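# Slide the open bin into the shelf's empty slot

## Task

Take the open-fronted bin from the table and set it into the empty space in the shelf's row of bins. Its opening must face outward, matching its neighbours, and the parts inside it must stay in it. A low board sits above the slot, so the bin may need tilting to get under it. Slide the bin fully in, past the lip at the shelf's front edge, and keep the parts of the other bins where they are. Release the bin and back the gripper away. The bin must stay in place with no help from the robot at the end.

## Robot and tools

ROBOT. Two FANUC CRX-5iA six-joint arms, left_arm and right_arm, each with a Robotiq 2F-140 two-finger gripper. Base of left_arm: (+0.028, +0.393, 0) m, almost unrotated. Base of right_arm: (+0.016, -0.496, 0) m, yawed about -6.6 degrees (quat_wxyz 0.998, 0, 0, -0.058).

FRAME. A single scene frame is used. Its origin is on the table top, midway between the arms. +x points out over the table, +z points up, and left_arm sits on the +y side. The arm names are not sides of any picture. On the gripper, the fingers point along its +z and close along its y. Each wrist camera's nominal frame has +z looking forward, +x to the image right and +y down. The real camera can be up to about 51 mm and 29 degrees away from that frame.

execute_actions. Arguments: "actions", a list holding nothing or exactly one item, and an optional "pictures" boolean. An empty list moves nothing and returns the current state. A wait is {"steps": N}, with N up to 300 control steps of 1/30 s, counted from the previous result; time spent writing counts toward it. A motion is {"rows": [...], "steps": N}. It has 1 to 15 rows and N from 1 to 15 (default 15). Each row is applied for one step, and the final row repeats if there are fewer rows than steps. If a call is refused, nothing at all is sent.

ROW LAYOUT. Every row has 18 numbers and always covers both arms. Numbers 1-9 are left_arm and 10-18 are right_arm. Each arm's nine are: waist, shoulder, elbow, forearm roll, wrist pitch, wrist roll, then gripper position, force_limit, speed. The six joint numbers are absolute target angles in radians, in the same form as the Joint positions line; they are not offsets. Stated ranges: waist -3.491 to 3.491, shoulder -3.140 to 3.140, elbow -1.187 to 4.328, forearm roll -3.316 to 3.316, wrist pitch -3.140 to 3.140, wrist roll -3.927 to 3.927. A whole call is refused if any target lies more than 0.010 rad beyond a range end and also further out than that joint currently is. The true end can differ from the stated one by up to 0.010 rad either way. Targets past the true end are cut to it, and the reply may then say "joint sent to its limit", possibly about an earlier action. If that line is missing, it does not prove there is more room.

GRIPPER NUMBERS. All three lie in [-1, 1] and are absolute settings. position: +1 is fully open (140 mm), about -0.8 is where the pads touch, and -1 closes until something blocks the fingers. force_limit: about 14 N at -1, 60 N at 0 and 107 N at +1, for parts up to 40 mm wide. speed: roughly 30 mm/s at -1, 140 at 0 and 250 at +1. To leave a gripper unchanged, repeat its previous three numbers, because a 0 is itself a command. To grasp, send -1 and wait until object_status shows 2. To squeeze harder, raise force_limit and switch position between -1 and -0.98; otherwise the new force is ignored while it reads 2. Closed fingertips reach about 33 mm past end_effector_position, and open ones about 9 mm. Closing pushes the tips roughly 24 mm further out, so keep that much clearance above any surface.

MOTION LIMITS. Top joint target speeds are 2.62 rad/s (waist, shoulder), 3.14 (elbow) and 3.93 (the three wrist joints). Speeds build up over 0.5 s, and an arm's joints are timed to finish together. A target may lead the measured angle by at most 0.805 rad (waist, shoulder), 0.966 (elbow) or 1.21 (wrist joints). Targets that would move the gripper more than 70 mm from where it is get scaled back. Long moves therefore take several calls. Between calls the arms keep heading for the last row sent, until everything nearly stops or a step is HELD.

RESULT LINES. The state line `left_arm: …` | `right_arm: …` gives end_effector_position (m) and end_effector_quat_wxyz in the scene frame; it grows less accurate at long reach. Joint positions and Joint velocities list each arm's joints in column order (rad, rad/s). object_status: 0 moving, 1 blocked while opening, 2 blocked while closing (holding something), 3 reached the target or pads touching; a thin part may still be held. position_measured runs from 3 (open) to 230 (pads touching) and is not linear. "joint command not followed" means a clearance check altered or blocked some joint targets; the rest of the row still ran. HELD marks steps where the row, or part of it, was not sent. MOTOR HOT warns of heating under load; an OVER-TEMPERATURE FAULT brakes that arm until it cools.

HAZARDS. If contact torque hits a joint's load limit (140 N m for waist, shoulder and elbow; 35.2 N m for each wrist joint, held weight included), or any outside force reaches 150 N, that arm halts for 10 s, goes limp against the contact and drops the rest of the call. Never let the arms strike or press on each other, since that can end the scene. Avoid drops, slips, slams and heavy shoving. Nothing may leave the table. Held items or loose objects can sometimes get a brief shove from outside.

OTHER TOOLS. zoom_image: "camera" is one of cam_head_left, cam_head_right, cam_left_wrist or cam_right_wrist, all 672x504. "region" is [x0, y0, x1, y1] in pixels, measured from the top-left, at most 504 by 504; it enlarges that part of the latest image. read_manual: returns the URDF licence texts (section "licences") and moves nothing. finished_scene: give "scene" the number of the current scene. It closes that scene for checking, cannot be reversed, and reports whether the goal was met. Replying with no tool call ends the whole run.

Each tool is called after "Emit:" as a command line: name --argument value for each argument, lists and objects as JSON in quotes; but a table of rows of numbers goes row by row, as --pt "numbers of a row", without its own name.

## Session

Emit:
execute_actions --actions '[]'

Scene clock: 0.00 s of 6300.00 s.
left_arm: end_effector_position=(+0.4877, +0.4095, +0.3064) position_measured=3 object_status=3 end_effector_quat_wxyz=(+0.290, +0.826, +0.352, -0.331) | right_arm: end_effector_position=(+0.6778, -0.6113, +0.2053) position_measured=3 object_status=3 end_effector_quat_wxyz=(-0.162, -0.052, +0.894, -0.414)
Joint positions: left_arm=[ 0.61   0.504  0.32   0.484 -2.174  1.872] | right_arm=[ 0.444  0.902  0.659  0.737 -1.896 -1.751]
Joint velocities: left_arm=[ 0.     0.001  0.    -0.002  0.     0.002] | right_arm=[ 0.    -0.     0.    -0.    -0.001  0.   ]

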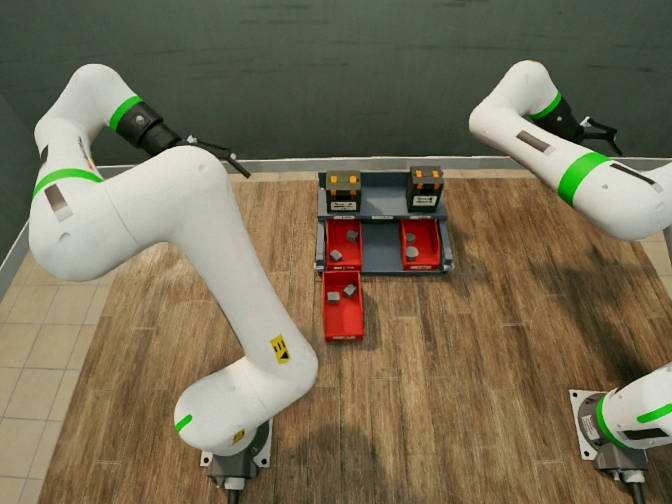

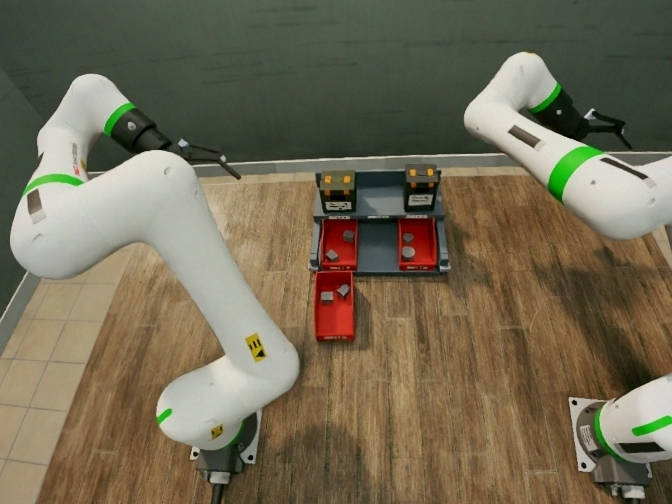

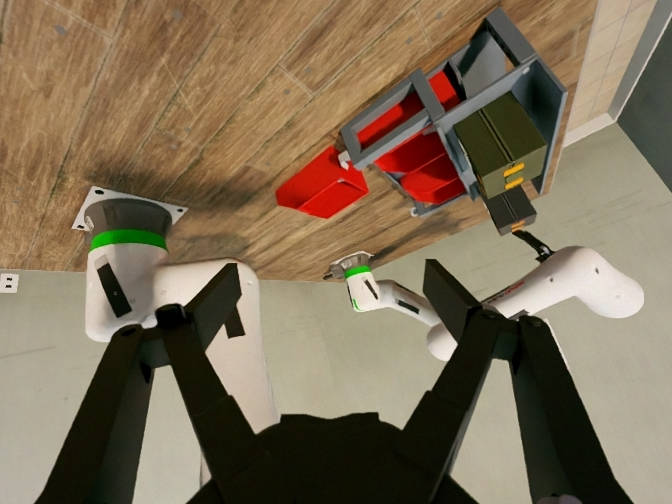

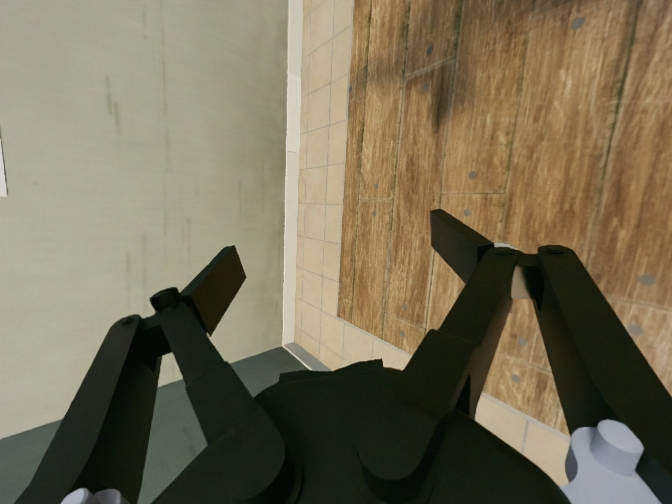

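Emit:
zoom_image --camera "cam_head_left" --region '[290, 150, 490, 360]'

Region (290, 150, 490, 360) of cam_head_left's 672x504 image, scaled by 2.400, with more detail than that image has; it fills the left 480 columns of this view, and the rest is white.

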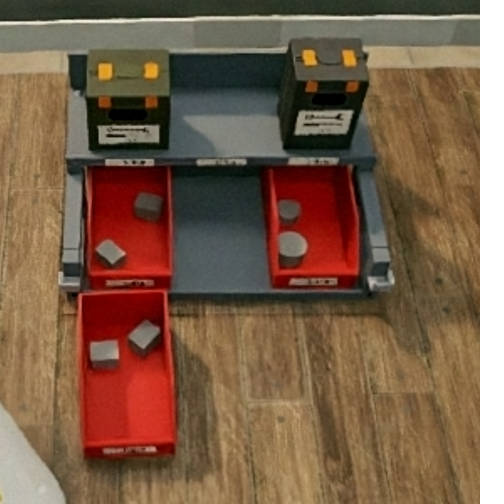

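Emit:
execute_actions --actions '[{"rows":[[-0.4315,-0.2949,-0.4839,0,-1.3818,0.4275,-0.42,0.5,0,0.444,0.902,0.659,0.737,-1.896,-1.751,1,0,0]],"steps":15}]' --pictures false

Emit:
execute_actions --actions '[{"steps":35}]'

Scene clock: 32.63 s of 6300.00 s.
left_arm: end_effector_position=(+0.4233, +0.2673, +0.2472) position_measured=104 object_status=0 end_effector_quat_wxyz=(+0.205, +0.958, +0.022, -0.201) | right_arm: end_effector_position=(+0.6777, -0.6113, +0.2051) position_measured=3 object_status=3 end_effector_quat_wxyz=(-0.162, -0.052, +0.894, -0.414)
Joint positions: left_arm=[ 0.264  0.21   0.024  0.306 -1.882  1.368] | right_arm=[ 0.444  0.902  0.659  0.737 -1.896 -1.751]
Joint velocities: left_arm=[-0.966 -0.698 -0.703 -0.419  0.688 -1.294] | right_arm=[-0.    -0.001  0.    -0.    -0.    -0.   ]
Steps of this call (steps 1 to 90: nothing new was sent; then 29.13 s passed at rest; steps 91 to 105: all 15 steps of this action). Readings (joint positions | what the end effector reports):
91: left_arm=[0.610 0.504 0.320 0.484 -2.174 1.872] | right_arm=[0.444 0.902 0.659 0.737 -1.896 -1.751] | left_arm position_measured=3 object_status=0 | right_arm position_measured=3 object_status=3
92: left_arm=[0.608 0.501 0.317 0.483 -2.171 1.868] | right_arm=[0.444 0.902 0.659 0.737 -1.896 -1.751] | left_arm position_measured=6 object_status=0 | right_arm position_measured=3 object_status=3
94: left_arm=[0.585 0.479 0.295 0.469 -2.149 1.834] | right_arm=[0.444 0.902 0.659 0.737 -1.896 -1.751] | left_arm position_measured=21 object_status=0 | right_arm position_measured=3 object_status=3
98: left_arm=[0.481 0.380 0.195 0.409 -2.051 1.679] | right_arm=[0.444 0.902 0.659 0.737 -1.896 -1.751] | left_arm position_measured=51 object_status=0 | right_arm position_measured=3 object_status=3
105: the state above

Scene clock: 33.80 s of 6300.00 s.
left_arm: end_effector_position=(+0.2499, +0.1490, +0.1400) position_measured=182 object_status=3 end_effector_quat_wxyz=(+0.000, +0.707, -0.707, -0.000) | right_arm: end_effector_position=(+0.6777, -0.6112, +0.2051) position_measured=3 object_status=3 end_effector_quat_wxyz=(-0.162, -0.052, +0.894, -0.414)
Joint positions: left_arm=[-0.431 -0.295 -0.484 -0.    -1.382  0.427] | right_arm=[ 0.444  0.902  0.659  0.737 -1.896 -1.751]
Joint velocities: left_arm=[ 0.     0.     0.     0.001 -0.    -0.001] | right_arm=[ 0.    -0.001  0.001 -0.     0.     0.001]
Steps of this call (steps 1 to 35: the robot went on to your last target). Readings (joint positions | what the end effector reports):
1: left_arm=[0.231 0.186 -0.000 0.291 -1.859 1.323] | right_arm=[0.444 0.902 0.659 0.737 -1.896 -1.751] | left_arm position_measured=112 object_status=0 | right_arm position_measured=3 object_status=3
2: left_arm=[0.198 0.162 -0.024 0.277 -1.835 1.278] | right_arm=[0.444 0.902 0.659 0.737 -1.896 -1.751] | left_arm position_measured=120 object_status=0 | right_arm position_measured=3 object_status=3
4: left_arm=[0.130 0.112 -0.074 0.247 -1.786 1.186] | right_arm=[0.444 0.902 0.659 0.737 -1.896 -1.751] | left_arm position_measured=135 object_status=0 | right_arm position_measured=3 object_status=3
8: left_arm=[-0.012 0.009 -0.178 0.184 -1.683 0.994] | right_arm=[0.444 0.902 0.659 0.737 -1.896 -1.751] | left_arm position_measured=165 object_status=0 | right_arm position_measured=3 object_status=3
35: the state above

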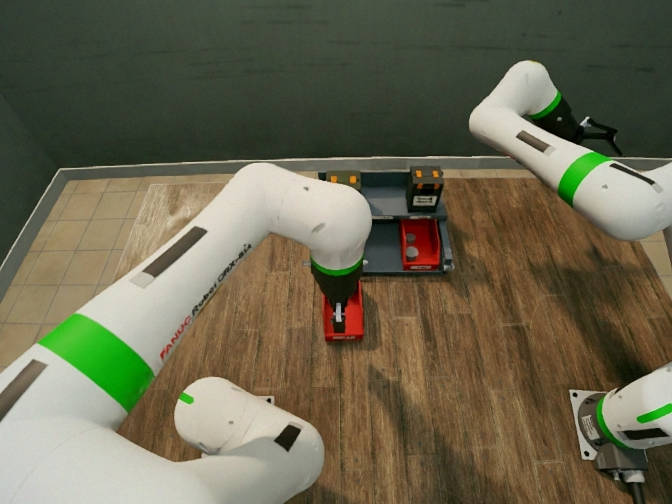

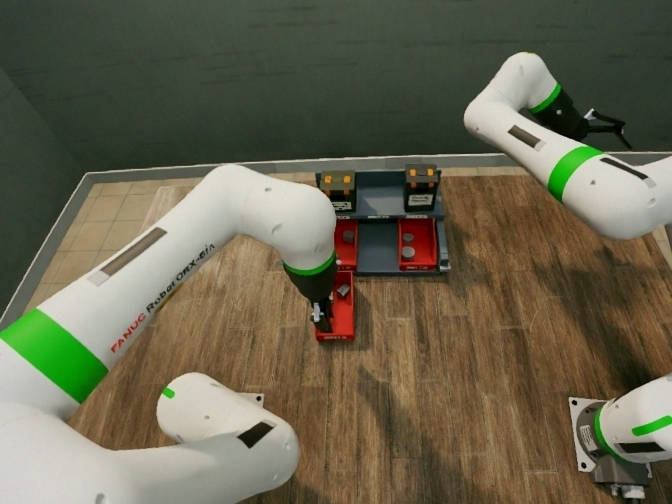

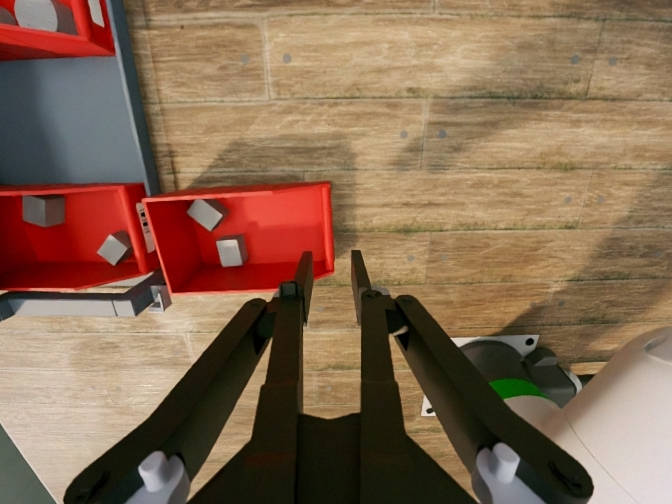

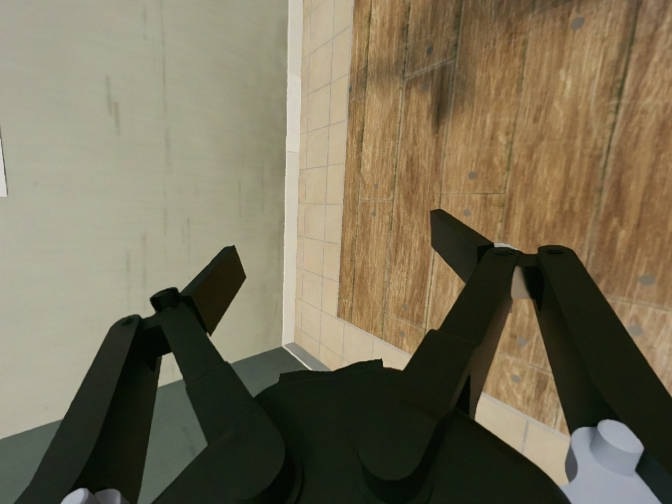

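Emit:
execute_actions --actions '[{"rows":[[-0.4164,-0.2472,-0.5937,0,-1.2243,0.4724,-0.42,0.5,0,0.444,0.902,0.659,0.737,-1.896,-1.751,1,0,0]],"steps":15}]'

Scene clock: 68.10 s of 6300.00 s.
left_arm: end_effector_position=(+0.2544, +0.1520, +0.0800) position_measured=182 object_status=3 end_effector_quat_wxyz=(-0.000, +0.728, -0.685, +0.000) | right_arm: end_effector_position=(+0.6777, -0.6112, +0.2051) position_measured=3 object_status=3 end_effector_quat_wxyz=(-0.162, -0.052, +0.894, -0.414)
Joint positions: left_arm=[-0.416 -0.247 -0.594 -0.    -1.224  0.472] | right_arm=[ 0.444  0.902  0.659  0.737 -1.896 -1.751]
Joint velocities: left_arm=[-0.    -0.    -0.001  0.003  0.     0.002] | right_arm=[-0.    -0.001  0.     0.001 -0.    -0.   ]
Steps of this call (steps 1 to 15: the robot went on to your last target; steps 16 to 90: nothing new was sent; then 30.80 s passed at rest; steps 91 to 105: all 15 steps of this action). Readings (joint positions | what the end effector reports):
91: left_arm=[-0.432 -0.295 -0.484 -0.000 -1.382 0.427] | right_arm=[0.444 0.902 0.659 0.737 -1.896 -1.751] | left_arm position_measured=182 object_status=3 | right_arm position_measured=3 object_status=3
92: left_arm=[-0.431 -0.294 -0.487 0.000 -1.377 0.428] | right_arm=[0.444 0.902 0.659 0.737 -1.896 -1.751] | left_arm position_measured=182 object_status=3 | right_arm position_measured=3 object_status=3
94: left_arm=[-0.428 -0.284 -0.510 -0.000 -1.344 0.438] | right_arm=[0.444 0.902 0.659 0.737 -1.896 -1.751] | left_arm position_measured=182 object_status=3 | right_arm position_measured=3 object_status=3
98: left_arm=[-0.418 -0.251 -0.586 -0.000 -1.237 0.469] | right_arm=[0.444 0.902 0.659 0.737 -1.896 -1.751] | left_arm position_measured=182 object_status=3 | right_arm position_measured=3 object_status=3
105: the state above

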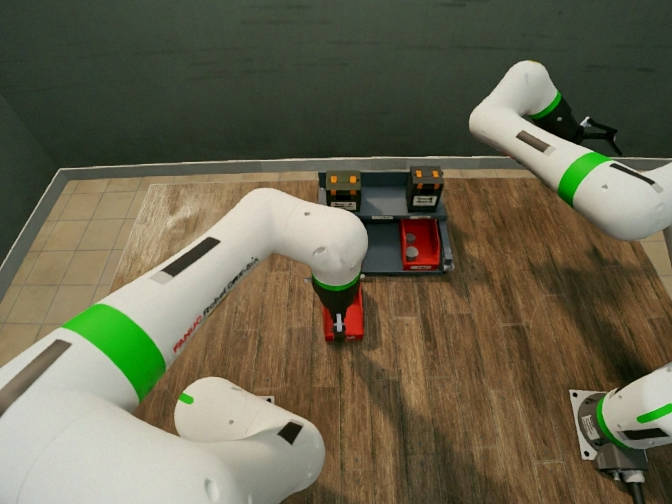

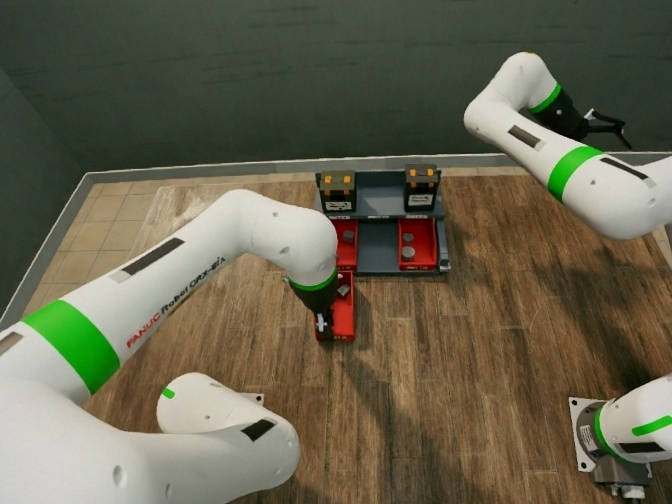

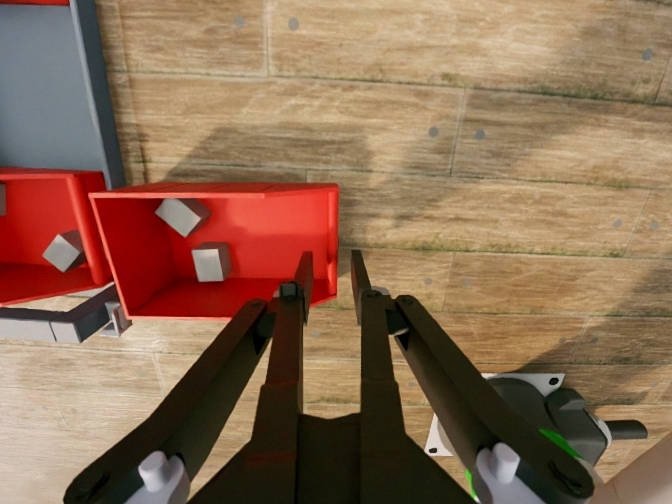

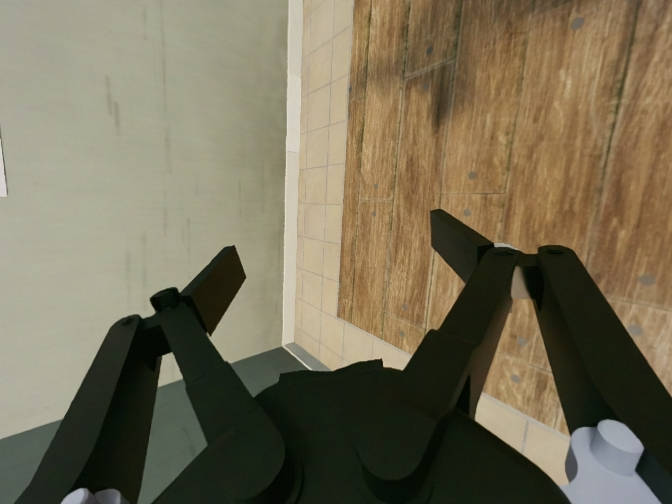

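Emit:
execute_actions --actions '[]'

Scene clock: 89.37 s of 6300.00 s.
left_arm: end_effector_position=(+0.2544, +0.1520, +0.0800) position_measured=182 object_status=3 end_effector_quat_wxyz=(+0.000, +0.728, -0.685, -0.000) | right_arm: end_effector_position=(+0.6777, -0.6112, +0.2051) position_measured=3 object_status=3 end_effector_quat_wxyz=(-0.162, -0.052, +0.894, -0.414)
Joint positions: left_arm=[-0.416 -0.247 -0.594  0.    -1.224  0.472] | right_arm=[ 0.444  0.902  0.659  0.737 -1.896 -1.751]
Joint velocities: left_arm=[ 0.     0.001 -0.     0.001  0.001  0.002] | right_arm=[ 0.001  0.    -0.001  0.001 -0.001  0.   ]
Steps of this call (steps 1 to 15: the robot went on to your last target; steps 16 to 90: nothing new was sent; then 18.27 s passed at rest). Readings (joint positions | what the end effector reports):
1: left_arm=[-0.416 -0.247 -0.594 -0.000 -1.224 0.472] | right_arm=[0.444 0.902 0.659 0.737 -1.896 -1.751] | left_arm position_measured=182 object_status=3 | right_arm position_measured=3 object_status=3
2: left_arm=[-0.416 -0.247 -0.594 -0.000 -1.224 0.472] | right_arm=[0.444 0.902 0.659 0.737 -1.896 -1.751] | left_arm position_measured=182 object_status=3 | right_arm position_measured=3 object_status=3
4: left_arm=[-0.416 -0.247 -0.594 -0.000 -1.224 0.472] | right_arm=[0.444 0.902 0.659 0.737 -1.896 -1.751] | left_arm position_measured=182 object_status=3 | right_arm position_measured=3 object_status=3
8: left_arm=[-0.416 -0.247 -0.594 -0.000 -1.224 0.472] | right_arm=[0.444 0.902 0.659 0.737 -1.896 -1.751] | left_arm position_measured=182 object_status=3 | right_arm position_measured=3 object_status=3
90: the state above
All arms were judged still, so your last target was given up. Only a new action makes them travel on or press farther. Fingers that are still opening or closing keep moving.

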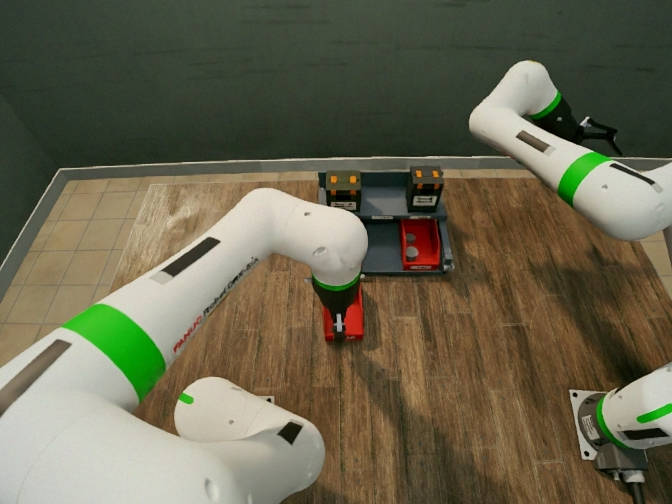

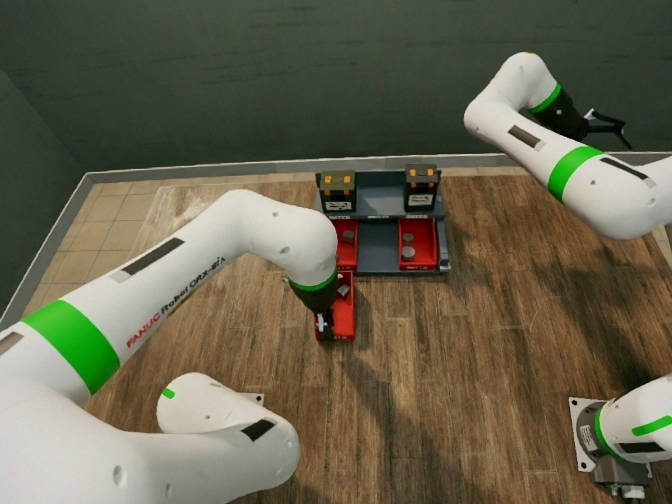

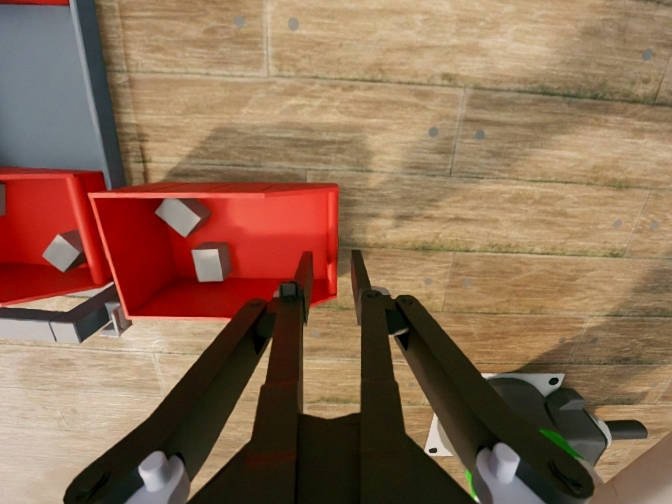

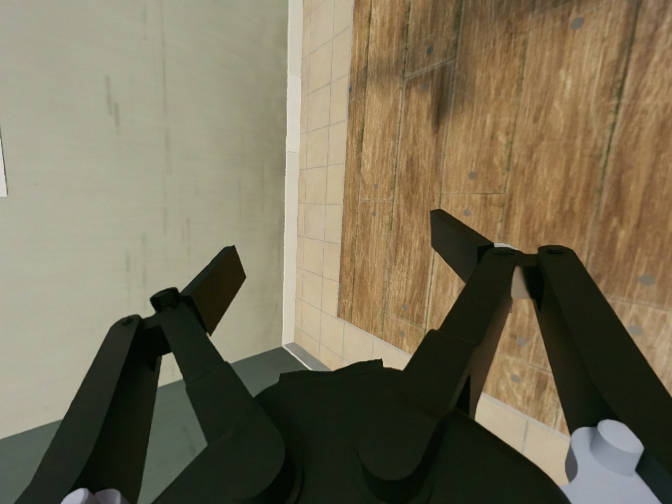

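Emit:
execute_actions --actions '[{"rows":[[-0.4164,-0.2107,-0.6463,0,-1.1352,0.4724,-0.42,0.5,0,0.444,0.902,0.659,0.737,-1.896,-1.751,1,0,0]],"steps":15}]'

Scene clock: 97.37 s of 6300.00 s.
left_arm: end_effector_position=(+0.2544, +0.1520, +0.0480) position_measured=182 object_status=3 end_effector_quat_wxyz=(+0.000, +0.728, -0.685, -0.000) | right_arm: end_effector_position=(+0.6777, -0.6112, +0.2051) position_measured=3 object_status=3 end_effector_quat_wxyz=(-0.162, -0.052, +0.894, -0.414)
Joint positions: left_arm=[-0.416 -0.211 -0.646  0.    -1.135  0.472] | right_arm=[ 0.444  0.902  0.659  0.737 -1.896 -1.751]
Joint velocities: left_arm=[ 0.001 -0.    -0.    -0.001 -0.    -0.   ] | right_arm=[ 0.     0.    -0.    -0.001 -0.001  0.   ]
Steps of this call (steps 1 to 90: nothing new was sent; then 4.50 s passed at rest; steps 91 to 105: all 15 steps of this action). Readings (joint positions | what the end effector reports):
91: left_arm=[-0.416 -0.247 -0.594 0.000 -1.224 0.472] | right_arm=[0.444 0.902 0.659 0.737 -1.896 -1.751] | left_arm position_measured=182 object_status=3 | right_arm position_measured=3 object_status=3
92: left_arm=[-0.416 -0.246 -0.596 0.000 -1.220 0.472] | right_arm=[0.444 0.902 0.659 0.737 -1.896 -1.751] | left_arm position_measured=182 object_status=3 | right_arm position_measured=3 object_status=3
94: left_arm=[-0.416 -0.232 -0.616 0.000 -1.186 0.472] | right_arm=[0.444 0.902 0.659 0.737 -1.896 -1.751] | left_arm position_measured=182 object_status=3 | right_arm position_measured=3 object_status=3
98: left_arm=[-0.416 -0.211 -0.646 0.000 -1.136 0.472] | right_arm=[0.444 0.902 0.659 0.737 -1.896 -1.751] | left_arm position_measured=182 object_status=3 | right_arm position_measured=3 object_status=3
105: the state above

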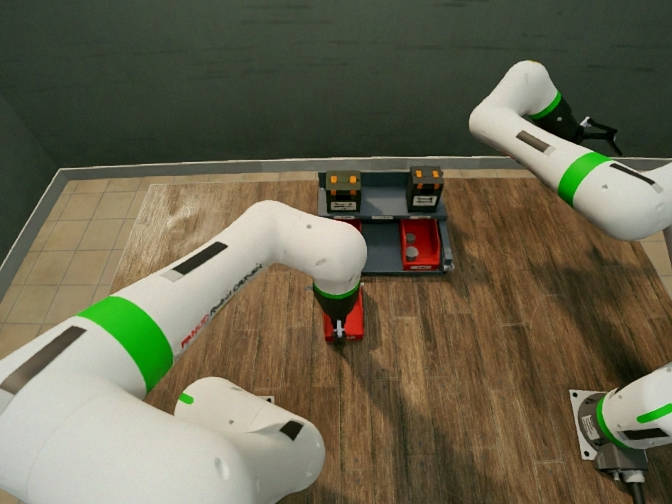

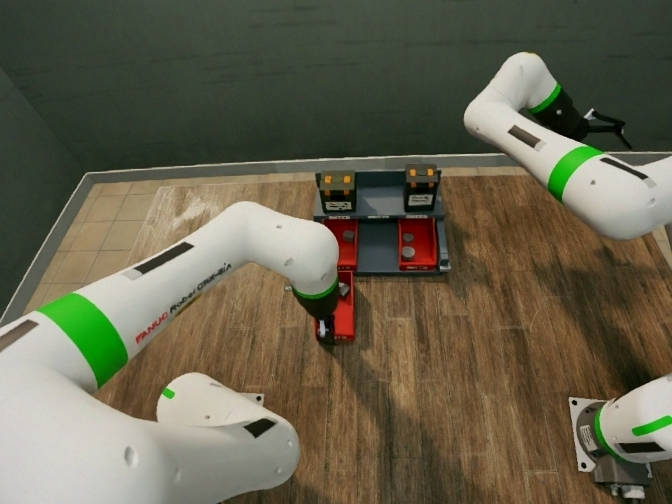

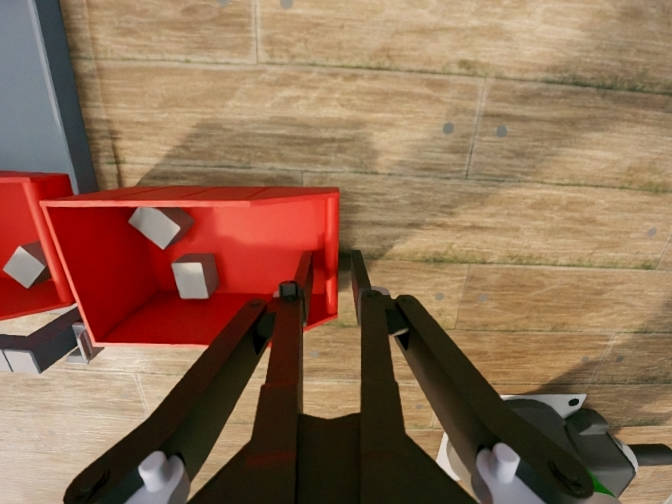

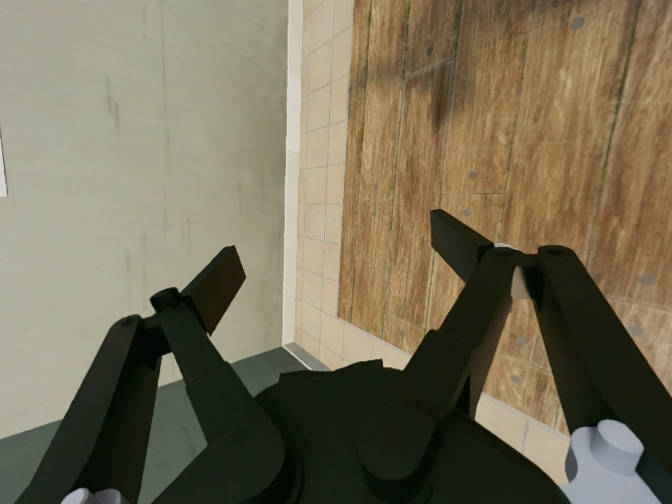

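Emit:
execute_actions --actions '[{"rows":[[-0.4164,-0.2107,-0.6463,0,-1.1352,0.4724,-1,0.8,-0.5,0.444,0.902,0.659,0.737,-1.896,-1.751,1,0,0]],"steps":15}]' --pictures false

Scene clock: 104.10 s of 6300.00 s.
left_arm: end_effector_position=(+0.2544, +0.1520, +0.0480) position_measured=223 object_status=0 end_effector_quat_wxyz=(-0.000, +0.728, -0.685, +0.000) | right_arm: end_effector_position=(+0.6777, -0.6112, +0.2051) position_measured=3 object_status=3 end_effector_quat_wxyz=(-0.162, -0.052, +0.894, -0.414)
Joint positions: left_arm=[-0.416 -0.211 -0.646 -0.    -1.135  0.472] | right_arm=[ 0.444  0.902  0.659  0.737 -1.896 -1.751]
Joint velocities: left_arm=[-0.001 -0.    -0.    -0.001 -0.    -0.002] | right_arm=[-0.     0.     0.002 -0.    -0.001 -0.   ]
Steps of this call (steps 1 to 15: the robot went on to your last target; steps 16 to 90: nothing new was sent; then 3.23 s passed at rest; steps 91 to 105: all 15 steps of this action). Readings (joint positions | what the end effector reports):
91: left_arm=[-0.416 -0.211 -0.646 -0.000 -1.135 0.472] | right_arm=[0.444 0.902 0.659 0.737 -1.896 -1.751] | left_arm position_measured=182 object_status=0 | right_arm position_measured=3 object_status=3
92: left_arm=[-0.416 -0.211 -0.646 -0.000 -1.135 0.472] | right_arm=[0.444 0.902 0.659 0.737 -1.896 -1.751] | left_arm position_measured=184 object_status=0 | right_arm position_measured=3 object_status=3
94: left_arm=[-0.416 -0.211 -0.646 -0.000 -1.135 0.472] | right_arm=[0.444 0.902 0.659 0.737 -1.896 -1.751] | left_arm position_measured=193 object_status=0 | right_arm position_measured=3 object_status=3
98: left_arm=[-0.416 -0.211 -0.646 -0.000 -1.135 0.472] | right_arm=[0.444 0.902 0.659 0.737 -1.896 -1.751] | left_arm position_measured=211 object_status=0 | right_arm position_measured=3 object_status=3
105: the state above

Emit:
execute_actions --actions '[{"rows":[[-0.4164,-0.2107,-0.6463,0,-1.1352,0.4724,-1,0.8,-0.5,0.444,0.902,0.659,0.737,-1.896,-1.751,1,0,0],[-0.4164,-0.2107,-0.6463,0,-1.1352,0.4724,-1,0.8,-0.5,0.444,0.902,0.659,0.737,-1.896,-1.751,1,0,0],[-0.4164,-0.218,-0.636,0,-1.153,0.4724,-1,0.8,-0.5,0.444,0.902,0.659,0.737,-1.896,-1.751,1,0,0],[-0.4164,-0.225,-0.626,0,-1.170,0.4724,-1,0.8,-0.5,0.444,0.902,0.659,0.737,-1.896,-1.751,1,0,0],[-0.4164,-0.232,-0.616,0,-1.187,0.4724,-1,0.8,-0.5,0.444,0.902,0.659,0.737,-1.896,-1.751,1,0,0],[-0.4164,-0.239,-0.606,0,-1.204,0.4724,-1,0.8,-0.5,0.444,0.902,0.659,0.737,-1.896,-1.751,1,0,0],[-0.4164,-0.2472,-0.5937,0,-1.2243,0.4724,-1,0.8,-0.5,0.444,0.902,0.659,0.737,-1.896,-1.751,1,0,0],[-0.4164,-0.253,-0.583,0,-1.241,0.4724,-1,0.8,-0.5,0.444,0.902,0.659,0.737,-1.896,-1.751,1,0,0],[-0.4164,-0.259,-0.572,0,-1.258,0.4724,-1,0.8,-0.5,0.444,0.902,0.659,0.737,-1.896,-1.751,1,0,0],[-0.4164,-0.264,-0.561,0,-1.274,0.4724,-1,0.8,-0.5,0.444,0.902,0.659,0.737,-1.896,-1.751,1,0,0],[-0.4164,-0.269,-0.5505,0,-1.289,0.4724,-1,0.8,-0.5,0.444,0.902,0.659,0.737,-1.896,-1.751,1,0,0],[-0.4164,-0.2737,-0.5401,0,-1.3044,0.4724,-1,0.8,-0.5,0.444,0.902,0.659,0.737,-1.896,-1.751,1,0,0]],"steps":15}]'

Scene clock: 123.10 s of 6300.00 s.
left_arm: end_effector_position=(+0.2545, +0.1520, +0.1098) position_measured=223 object_status=2 end_effector_quat_wxyz=(-0.000, +0.728, -0.685, +0.000) | right_arm: end_effector_position=(+0.6777, -0.6112, +0.2051) position_measured=3 object_status=3 end_effector_quat_wxyz=(-0.162, -0.052, +0.894, -0.414)
Joint positions: left_arm=[-0.416 -0.274 -0.54  -0.    -1.303  0.472] | right_arm=[ 0.444  0.902  0.659  0.737 -1.896 -1.751]
Joint velocities: left_arm=[ 0.    -0.015  0.031 -0.001 -0.048  0.001] | right_arm=[-0.001  0.001  0.    -0.    -0.002  0.001]
Steps of this call (steps 1 to 15: the robot went on to your last target; steps 16 to 90: nothing new was sent; then 15.50 s passed at rest; steps 91 to 105: all 15 steps of this action). Readings (joint positions | what the end effector reports):
91: left_arm=[-0.416 -0.211 -0.646 -0.000 -1.135 0.472] | right_arm=[0.444 0.902 0.659 0.737 -1.896 -1.751] | left_arm position_measured=223 object_status=2 | right_arm position_measured=3 object_status=3
92: left_arm=[-0.416 -0.211 -0.646 -0.000 -1.135 0.472] | right_arm=[0.444 0.902 0.659 0.737 -1.896 -1.751] | left_arm position_measured=223 object_status=2 | right_arm position_measured=3 object_status=3
94: left_arm=[-0.416 -0.212 -0.644 -0.000 -1.140 0.472] | right_arm=[0.444 0.902 0.659 0.737 -1.896 -1.751] | left_arm position_measured=223 object_status=2 | right_arm position_measured=3 object_status=3
98: left_arm=[-0.416 -0.237 -0.608 -0.000 -1.201 0.472] | right_arm=[0.444 0.902 0.659 0.737 -1.896 -1.751] | left_arm position_measured=223 object_status=2 | right_arm position_measured=3 object_status=3
105: the state above

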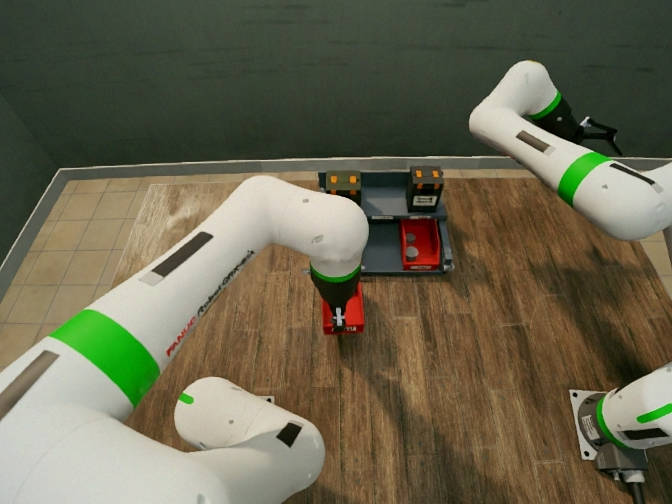

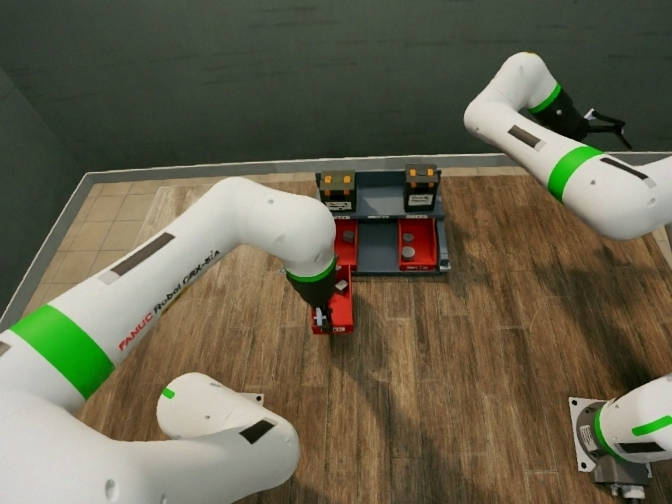

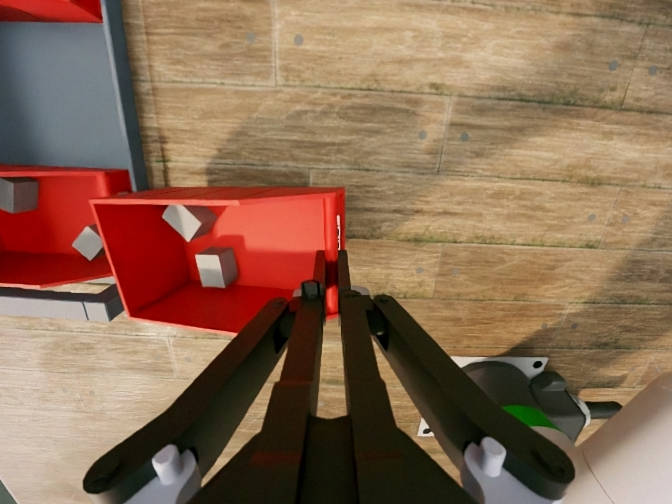

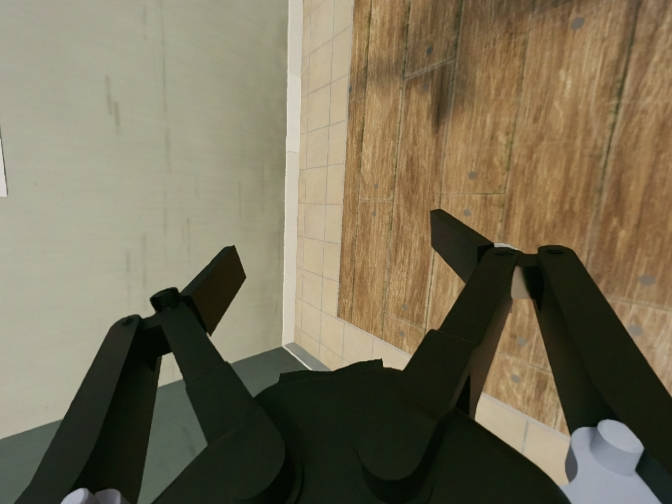

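Emit:
execute_actions --actions '[{"rows":[[-0.45,-0.24,-0.507,0,-1.301,0.50,-1,0.8,-0.5,0.444,0.902,0.659,0.737,-1.896,-1.751,1,0,0],[-0.49,-0.20,-0.47,0,-1.298,0.53,-1,0.8,-0.5,0.444,0.902,0.659,0.737,-1.896,-1.751,1,0,0],[-0.525,-0.165,-0.44,0,-1.295,0.558,-1,0.8,-0.5,0.444,0.902,0.659,0.737,-1.896,-1.751,1,0,0],[-0.56,-0.13,-0.408,0,-1.292,0.586,-1,0.8,-0.5,0.444,0.902,0.659,0.737,-1.896,-1.751,1,0,0],[-0.595,-0.093,-0.375,0,-1.289,0.614,-1,0.8,-0.5,0.444,0.902,0.659,0.737,-1.896,-1.751,1,0,0],[-0.63,-0.057,-0.342,0,-1.286,0.641,-1,0.8,-0.5,0.444,0.902,0.659,0.737,-1.896,-1.751,1,0,0],[-0.665,-0.021,-0.309,0,-1.283,0.669,-1,0.8,-0.5,0.444,0.902,0.659,0.737,-1.896,-1.751,1,0,0],[-0.7012,0.0148,-0.2764,0,-1.2796,0.6972,-1,0.8,-0.5,0.444,0.902,0.659,0.737,-1.896,-1.751,1,0,0]],"steps":15}]' --pictures false

Emit:
execute_actions --actions '[{"steps":12}]'

Scene clock: 152.17 s of 6300.00 s.
left_arm: end_effector_position=(+0.2650, +0.0260, +0.1150) position_measured=223 object_status=2 end_effector_quat_wxyz=(+0.000, +0.707, -0.707, -0.000) | right_arm: end_effector_position=(+0.6777, -0.6112, +0.2051) position_measured=3 object_status=3 end_effector_quat_wxyz=(-0.162, -0.052, +0.894, -0.414)
Joint positions: left_arm=[-0.699  0.013 -0.278  0.    -1.28   0.696] | right_arm=[ 0.444  0.902  0.659  0.737 -1.896 -1.751]
Joint velocities: left_arm=[-0.11   0.111  0.1    0.     0.01   0.086] | right_arm=[ 0.    -0.001 -0.     0.    -0.     0.   ]
Steps of this call (steps 1 to 15: the robot went on to your last target; steps 16 to 90: nothing new was sent; then 25.57 s passed at rest; steps 91 to 105: all 15 steps of this action). Readings (joint positions | what the end effector reports):
91: left_arm=[-0.416 -0.274 -0.540 -0.000 -1.304 0.472] | right_arm=[0.444 0.902 0.659 0.737 -1.896 -1.751] | left_arm position_measured=223 object_status=2 | right_arm position_measured=3 object_status=3
92: left_arm=[-0.419 -0.271 -0.537 -0.000 -1.304 0.474] | right_arm=[0.444 0.902 0.659 0.737 -1.896 -1.751] | left_arm position_measured=223 object_status=2 | right_arm position_measured=3 object_status=3
94: left_arm=[-0.441 -0.249 -0.516 -0.000 -1.302 0.493] | right_arm=[0.444 0.902 0.659 0.737 -1.896 -1.751] | left_arm position_measured=223 object_status=2 | right_arm position_measured=3 object_status=3
98: left_arm=[-0.549 -0.139 -0.415 0.000 -1.293 0.578] | right_arm=[0.444 0.902 0.659 0.737 -1.896 -1.751] | left_arm position_measured=223 object_status=2 | right_arm position_measured=3 object_status=3
105: the state above

Scene clock: 152.57 s of 6300.00 s.
left_arm: end_effector_position=(+0.2649, +0.0250, +0.1150) position_measured=223 object_status=2 end_effector_quat_wxyz=(+0.000, +0.707, -0.707, +0.000) | right_arm: end_effector_position=(+0.6777, -0.6112, +0.2051) position_measured=3 object_status=3 end_effector_quat_wxyz=(-0.162, -0.052, +0.894, -0.414)
Joint positions: left_arm=[-0.701  0.015 -0.276  0.    -1.28   0.697] | right_arm=[ 0.444  0.902  0.659  0.737 -1.896 -1.751]
Joint velocities: left_arm=[-0.     0.     0.    -0.     0.     0.001] | right_arm=[ 0.001 -0.001 -0.001  0.    -0.002  0.001]
Steps of this call (steps 1 to 12: the robot went on to your last target). Readings (joint positions | what the end effector reports):
1: left_arm=[-0.701 0.014 -0.277 0.000 -1.280 0.697] | right_arm=[0.444 0.902 0.659 0.737 -1.896 -1.751] | left_arm position_measured=223 object_status=2 | right_arm position_measured=3 object_status=3
2: left_arm=[-0.701 0.014 -0.277 0.000 -1.280 0.697] | right_arm=[0.444 0.902 0.659 0.737 -1.896 -1.751] | left_arm position_measured=223 object_status=2 | right_arm position_measured=3 object_status=3
4: left_arm=[-0.701 0.015 -0.277 0.000 -1.280 0.697] | right_arm=[0.444 0.902 0.659 0.737 -1.896 -1.751] | left_arm position_measured=223 object_status=2 | right_arm position_measured=3 object_status=3
8: left_arm=[-0.701 0.015 -0.276 0.000 -1.280 0.697] | right_arm=[0.444 0.902 0.659 0.737 -1.896 -1.751] | left_arm position_measured=223 object_status=2 | right_arm position_measured=3 object_status=3
12: the state above

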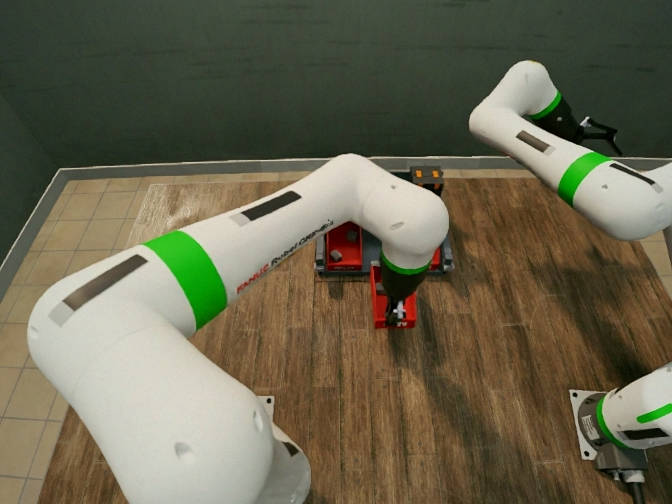

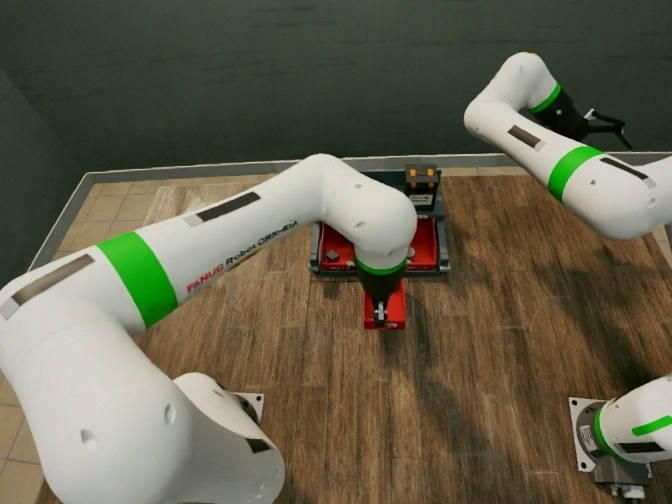

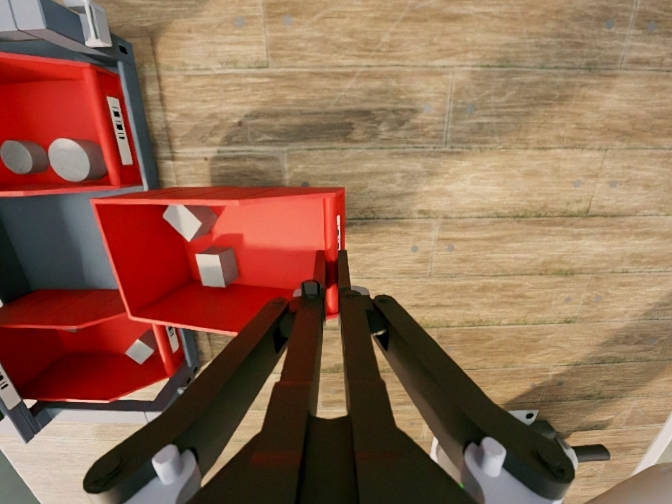

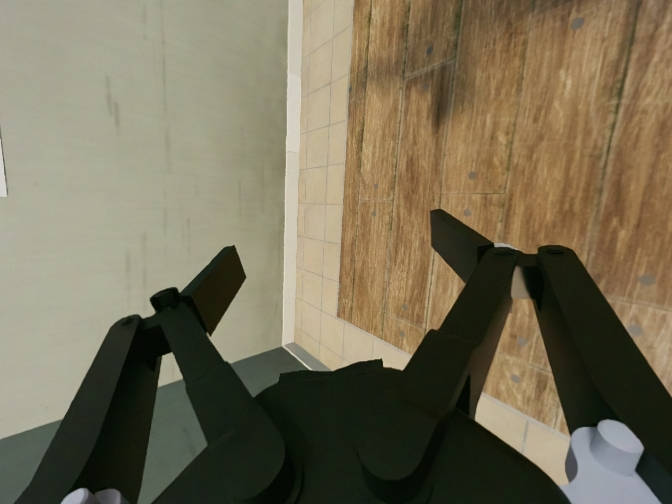

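Emit:
zoom_image --camera "cam_left_wrist" --region '[0,20,360,420]'

Region (0, 20, 360, 420) of cam_left_wrist's 672x504 image, scaled by 1.260, with more detail than that image has; it fills the left 454 columns of this view, and the rest is white.

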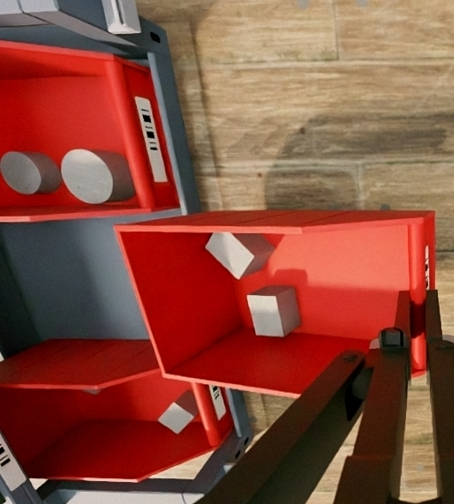

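Emit:
execute_actions --actions '[{"rows":[[-0.688,0.0166,-0.2776,0,-1.2766,0.684,-1,0.8,-0.5,0.444,0.902,0.659,0.737,-1.896,-1.751,1,0,0],[-0.675,0.0184,-0.2788,0,-1.2736,0.671,-1,0.8,-0.5,0.444,0.902,0.659,0.737,-1.896,-1.751,1,0,0],[-0.662,0.020,-0.280,0,-1.2706,0.658,-1,0.8,-0.5,0.444,0.902,0.659,0.737,-1.896,-1.751,1,0,0],[-0.6489,0.0219,-0.2813,0,-1.2676,0.6449,-1,0.8,-0.5,0.444,0.902,0.659,0.737,-1.896,-1.751,1,0,0]],"steps":15}]'

Scene clock: 194.43 s of 6300.00 s.
left_arm: end_effector_position=(+0.2849, +0.0371, +0.1099) position_measured=223 object_status=2 end_effector_quat_wxyz=(-0.000, +0.707, -0.707, -0.000) | right_arm: end_effector_position=(+0.6777, -0.6112, +0.2051) position_measured=3 object_status=3 end_effector_quat_wxyz=(-0.162, -0.052, +0.894, -0.414)
Joint positions: left_arm=[-0.649  0.022 -0.281 -0.    -1.268  0.645] | right_arm=[ 0.444  0.902  0.659  0.737 -1.896 -1.751]
Joint velocities: left_arm=[ 0.    -0.001 -0.    -0.001  0.    -0.002] | right_arm=[-0.001 -0.001 -0.001 -0.001  0.002 -0.   ]
Steps of this call (steps 1 to 15: the robot went on to your last target; steps 16 to 90: nothing new was sent; then 38.37 s passed at rest; steps 91 to 105: all 15 steps of this action). Readings (joint positions | what the end effector reports):
91: left_arm=[-0.701 0.015 -0.276 -0.000 -1.280 0.697] | right_arm=[0.444 0.902 0.659 0.737 -1.896 -1.751] | left_arm position_measured=223 object_status=2 | right_arm position_measured=3 object_status=3
92: left_arm=[-0.699 0.015 -0.276 -0.000 -1.279 0.695] | right_arm=[0.444 0.902 0.659 0.737 -1.896 -1.751] | left_arm position_measured=223 object_status=2 | right_arm position_measured=3 object_status=3
94: left_arm=[-0.679 0.018 -0.278 -0.000 -1.274 0.674] | right_arm=[0.444 0.902 0.659 0.737 -1.896 -1.751] | left_arm position_measured=223 object_status=2 | right_arm position_measured=3 object_status=3
98: left_arm=[-0.649 0.022 -0.281 -0.000 -1.268 0.645] | right_arm=[0.444 0.902 0.659 0.737 -1.896 -1.751] | left_arm position_measured=223 object_status=2 | right_arm position_measured=3 object_status=3
105: the state above

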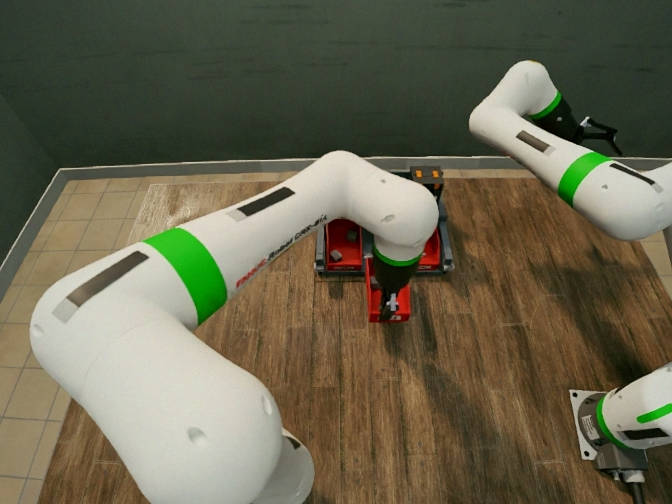

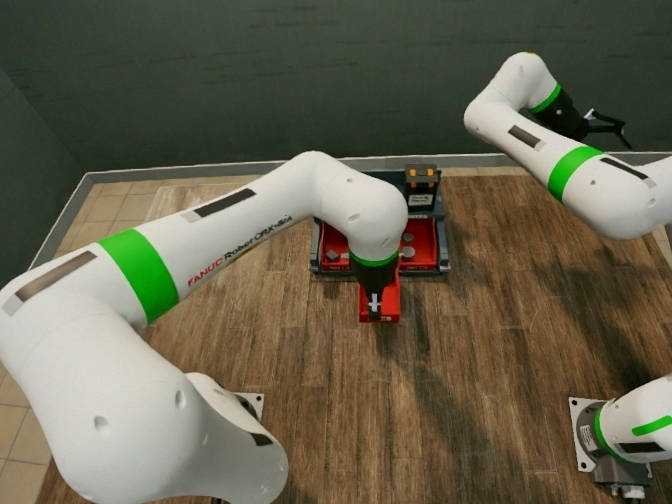

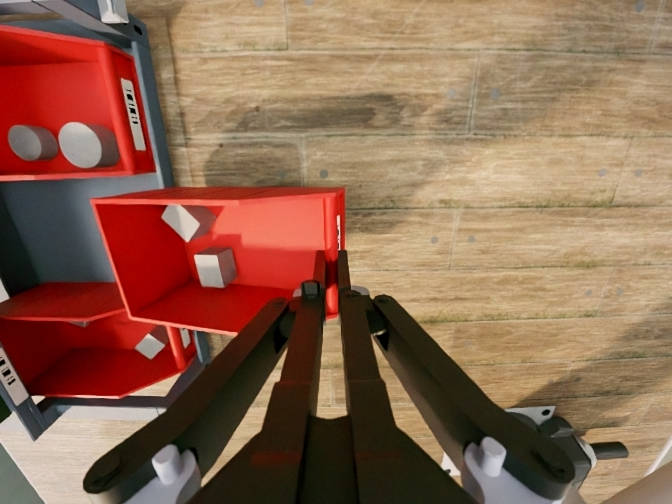

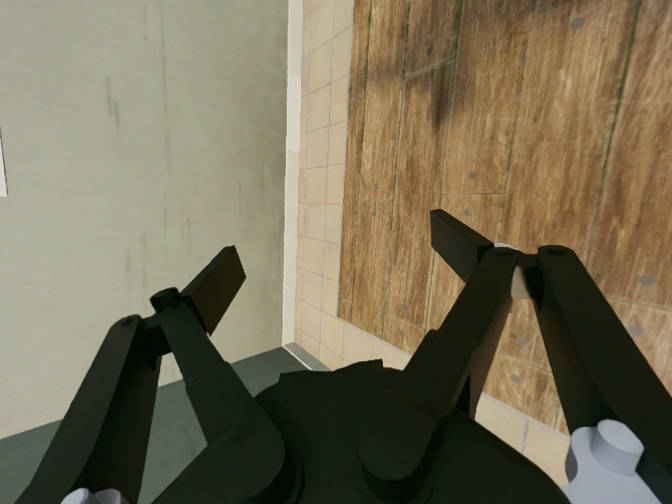

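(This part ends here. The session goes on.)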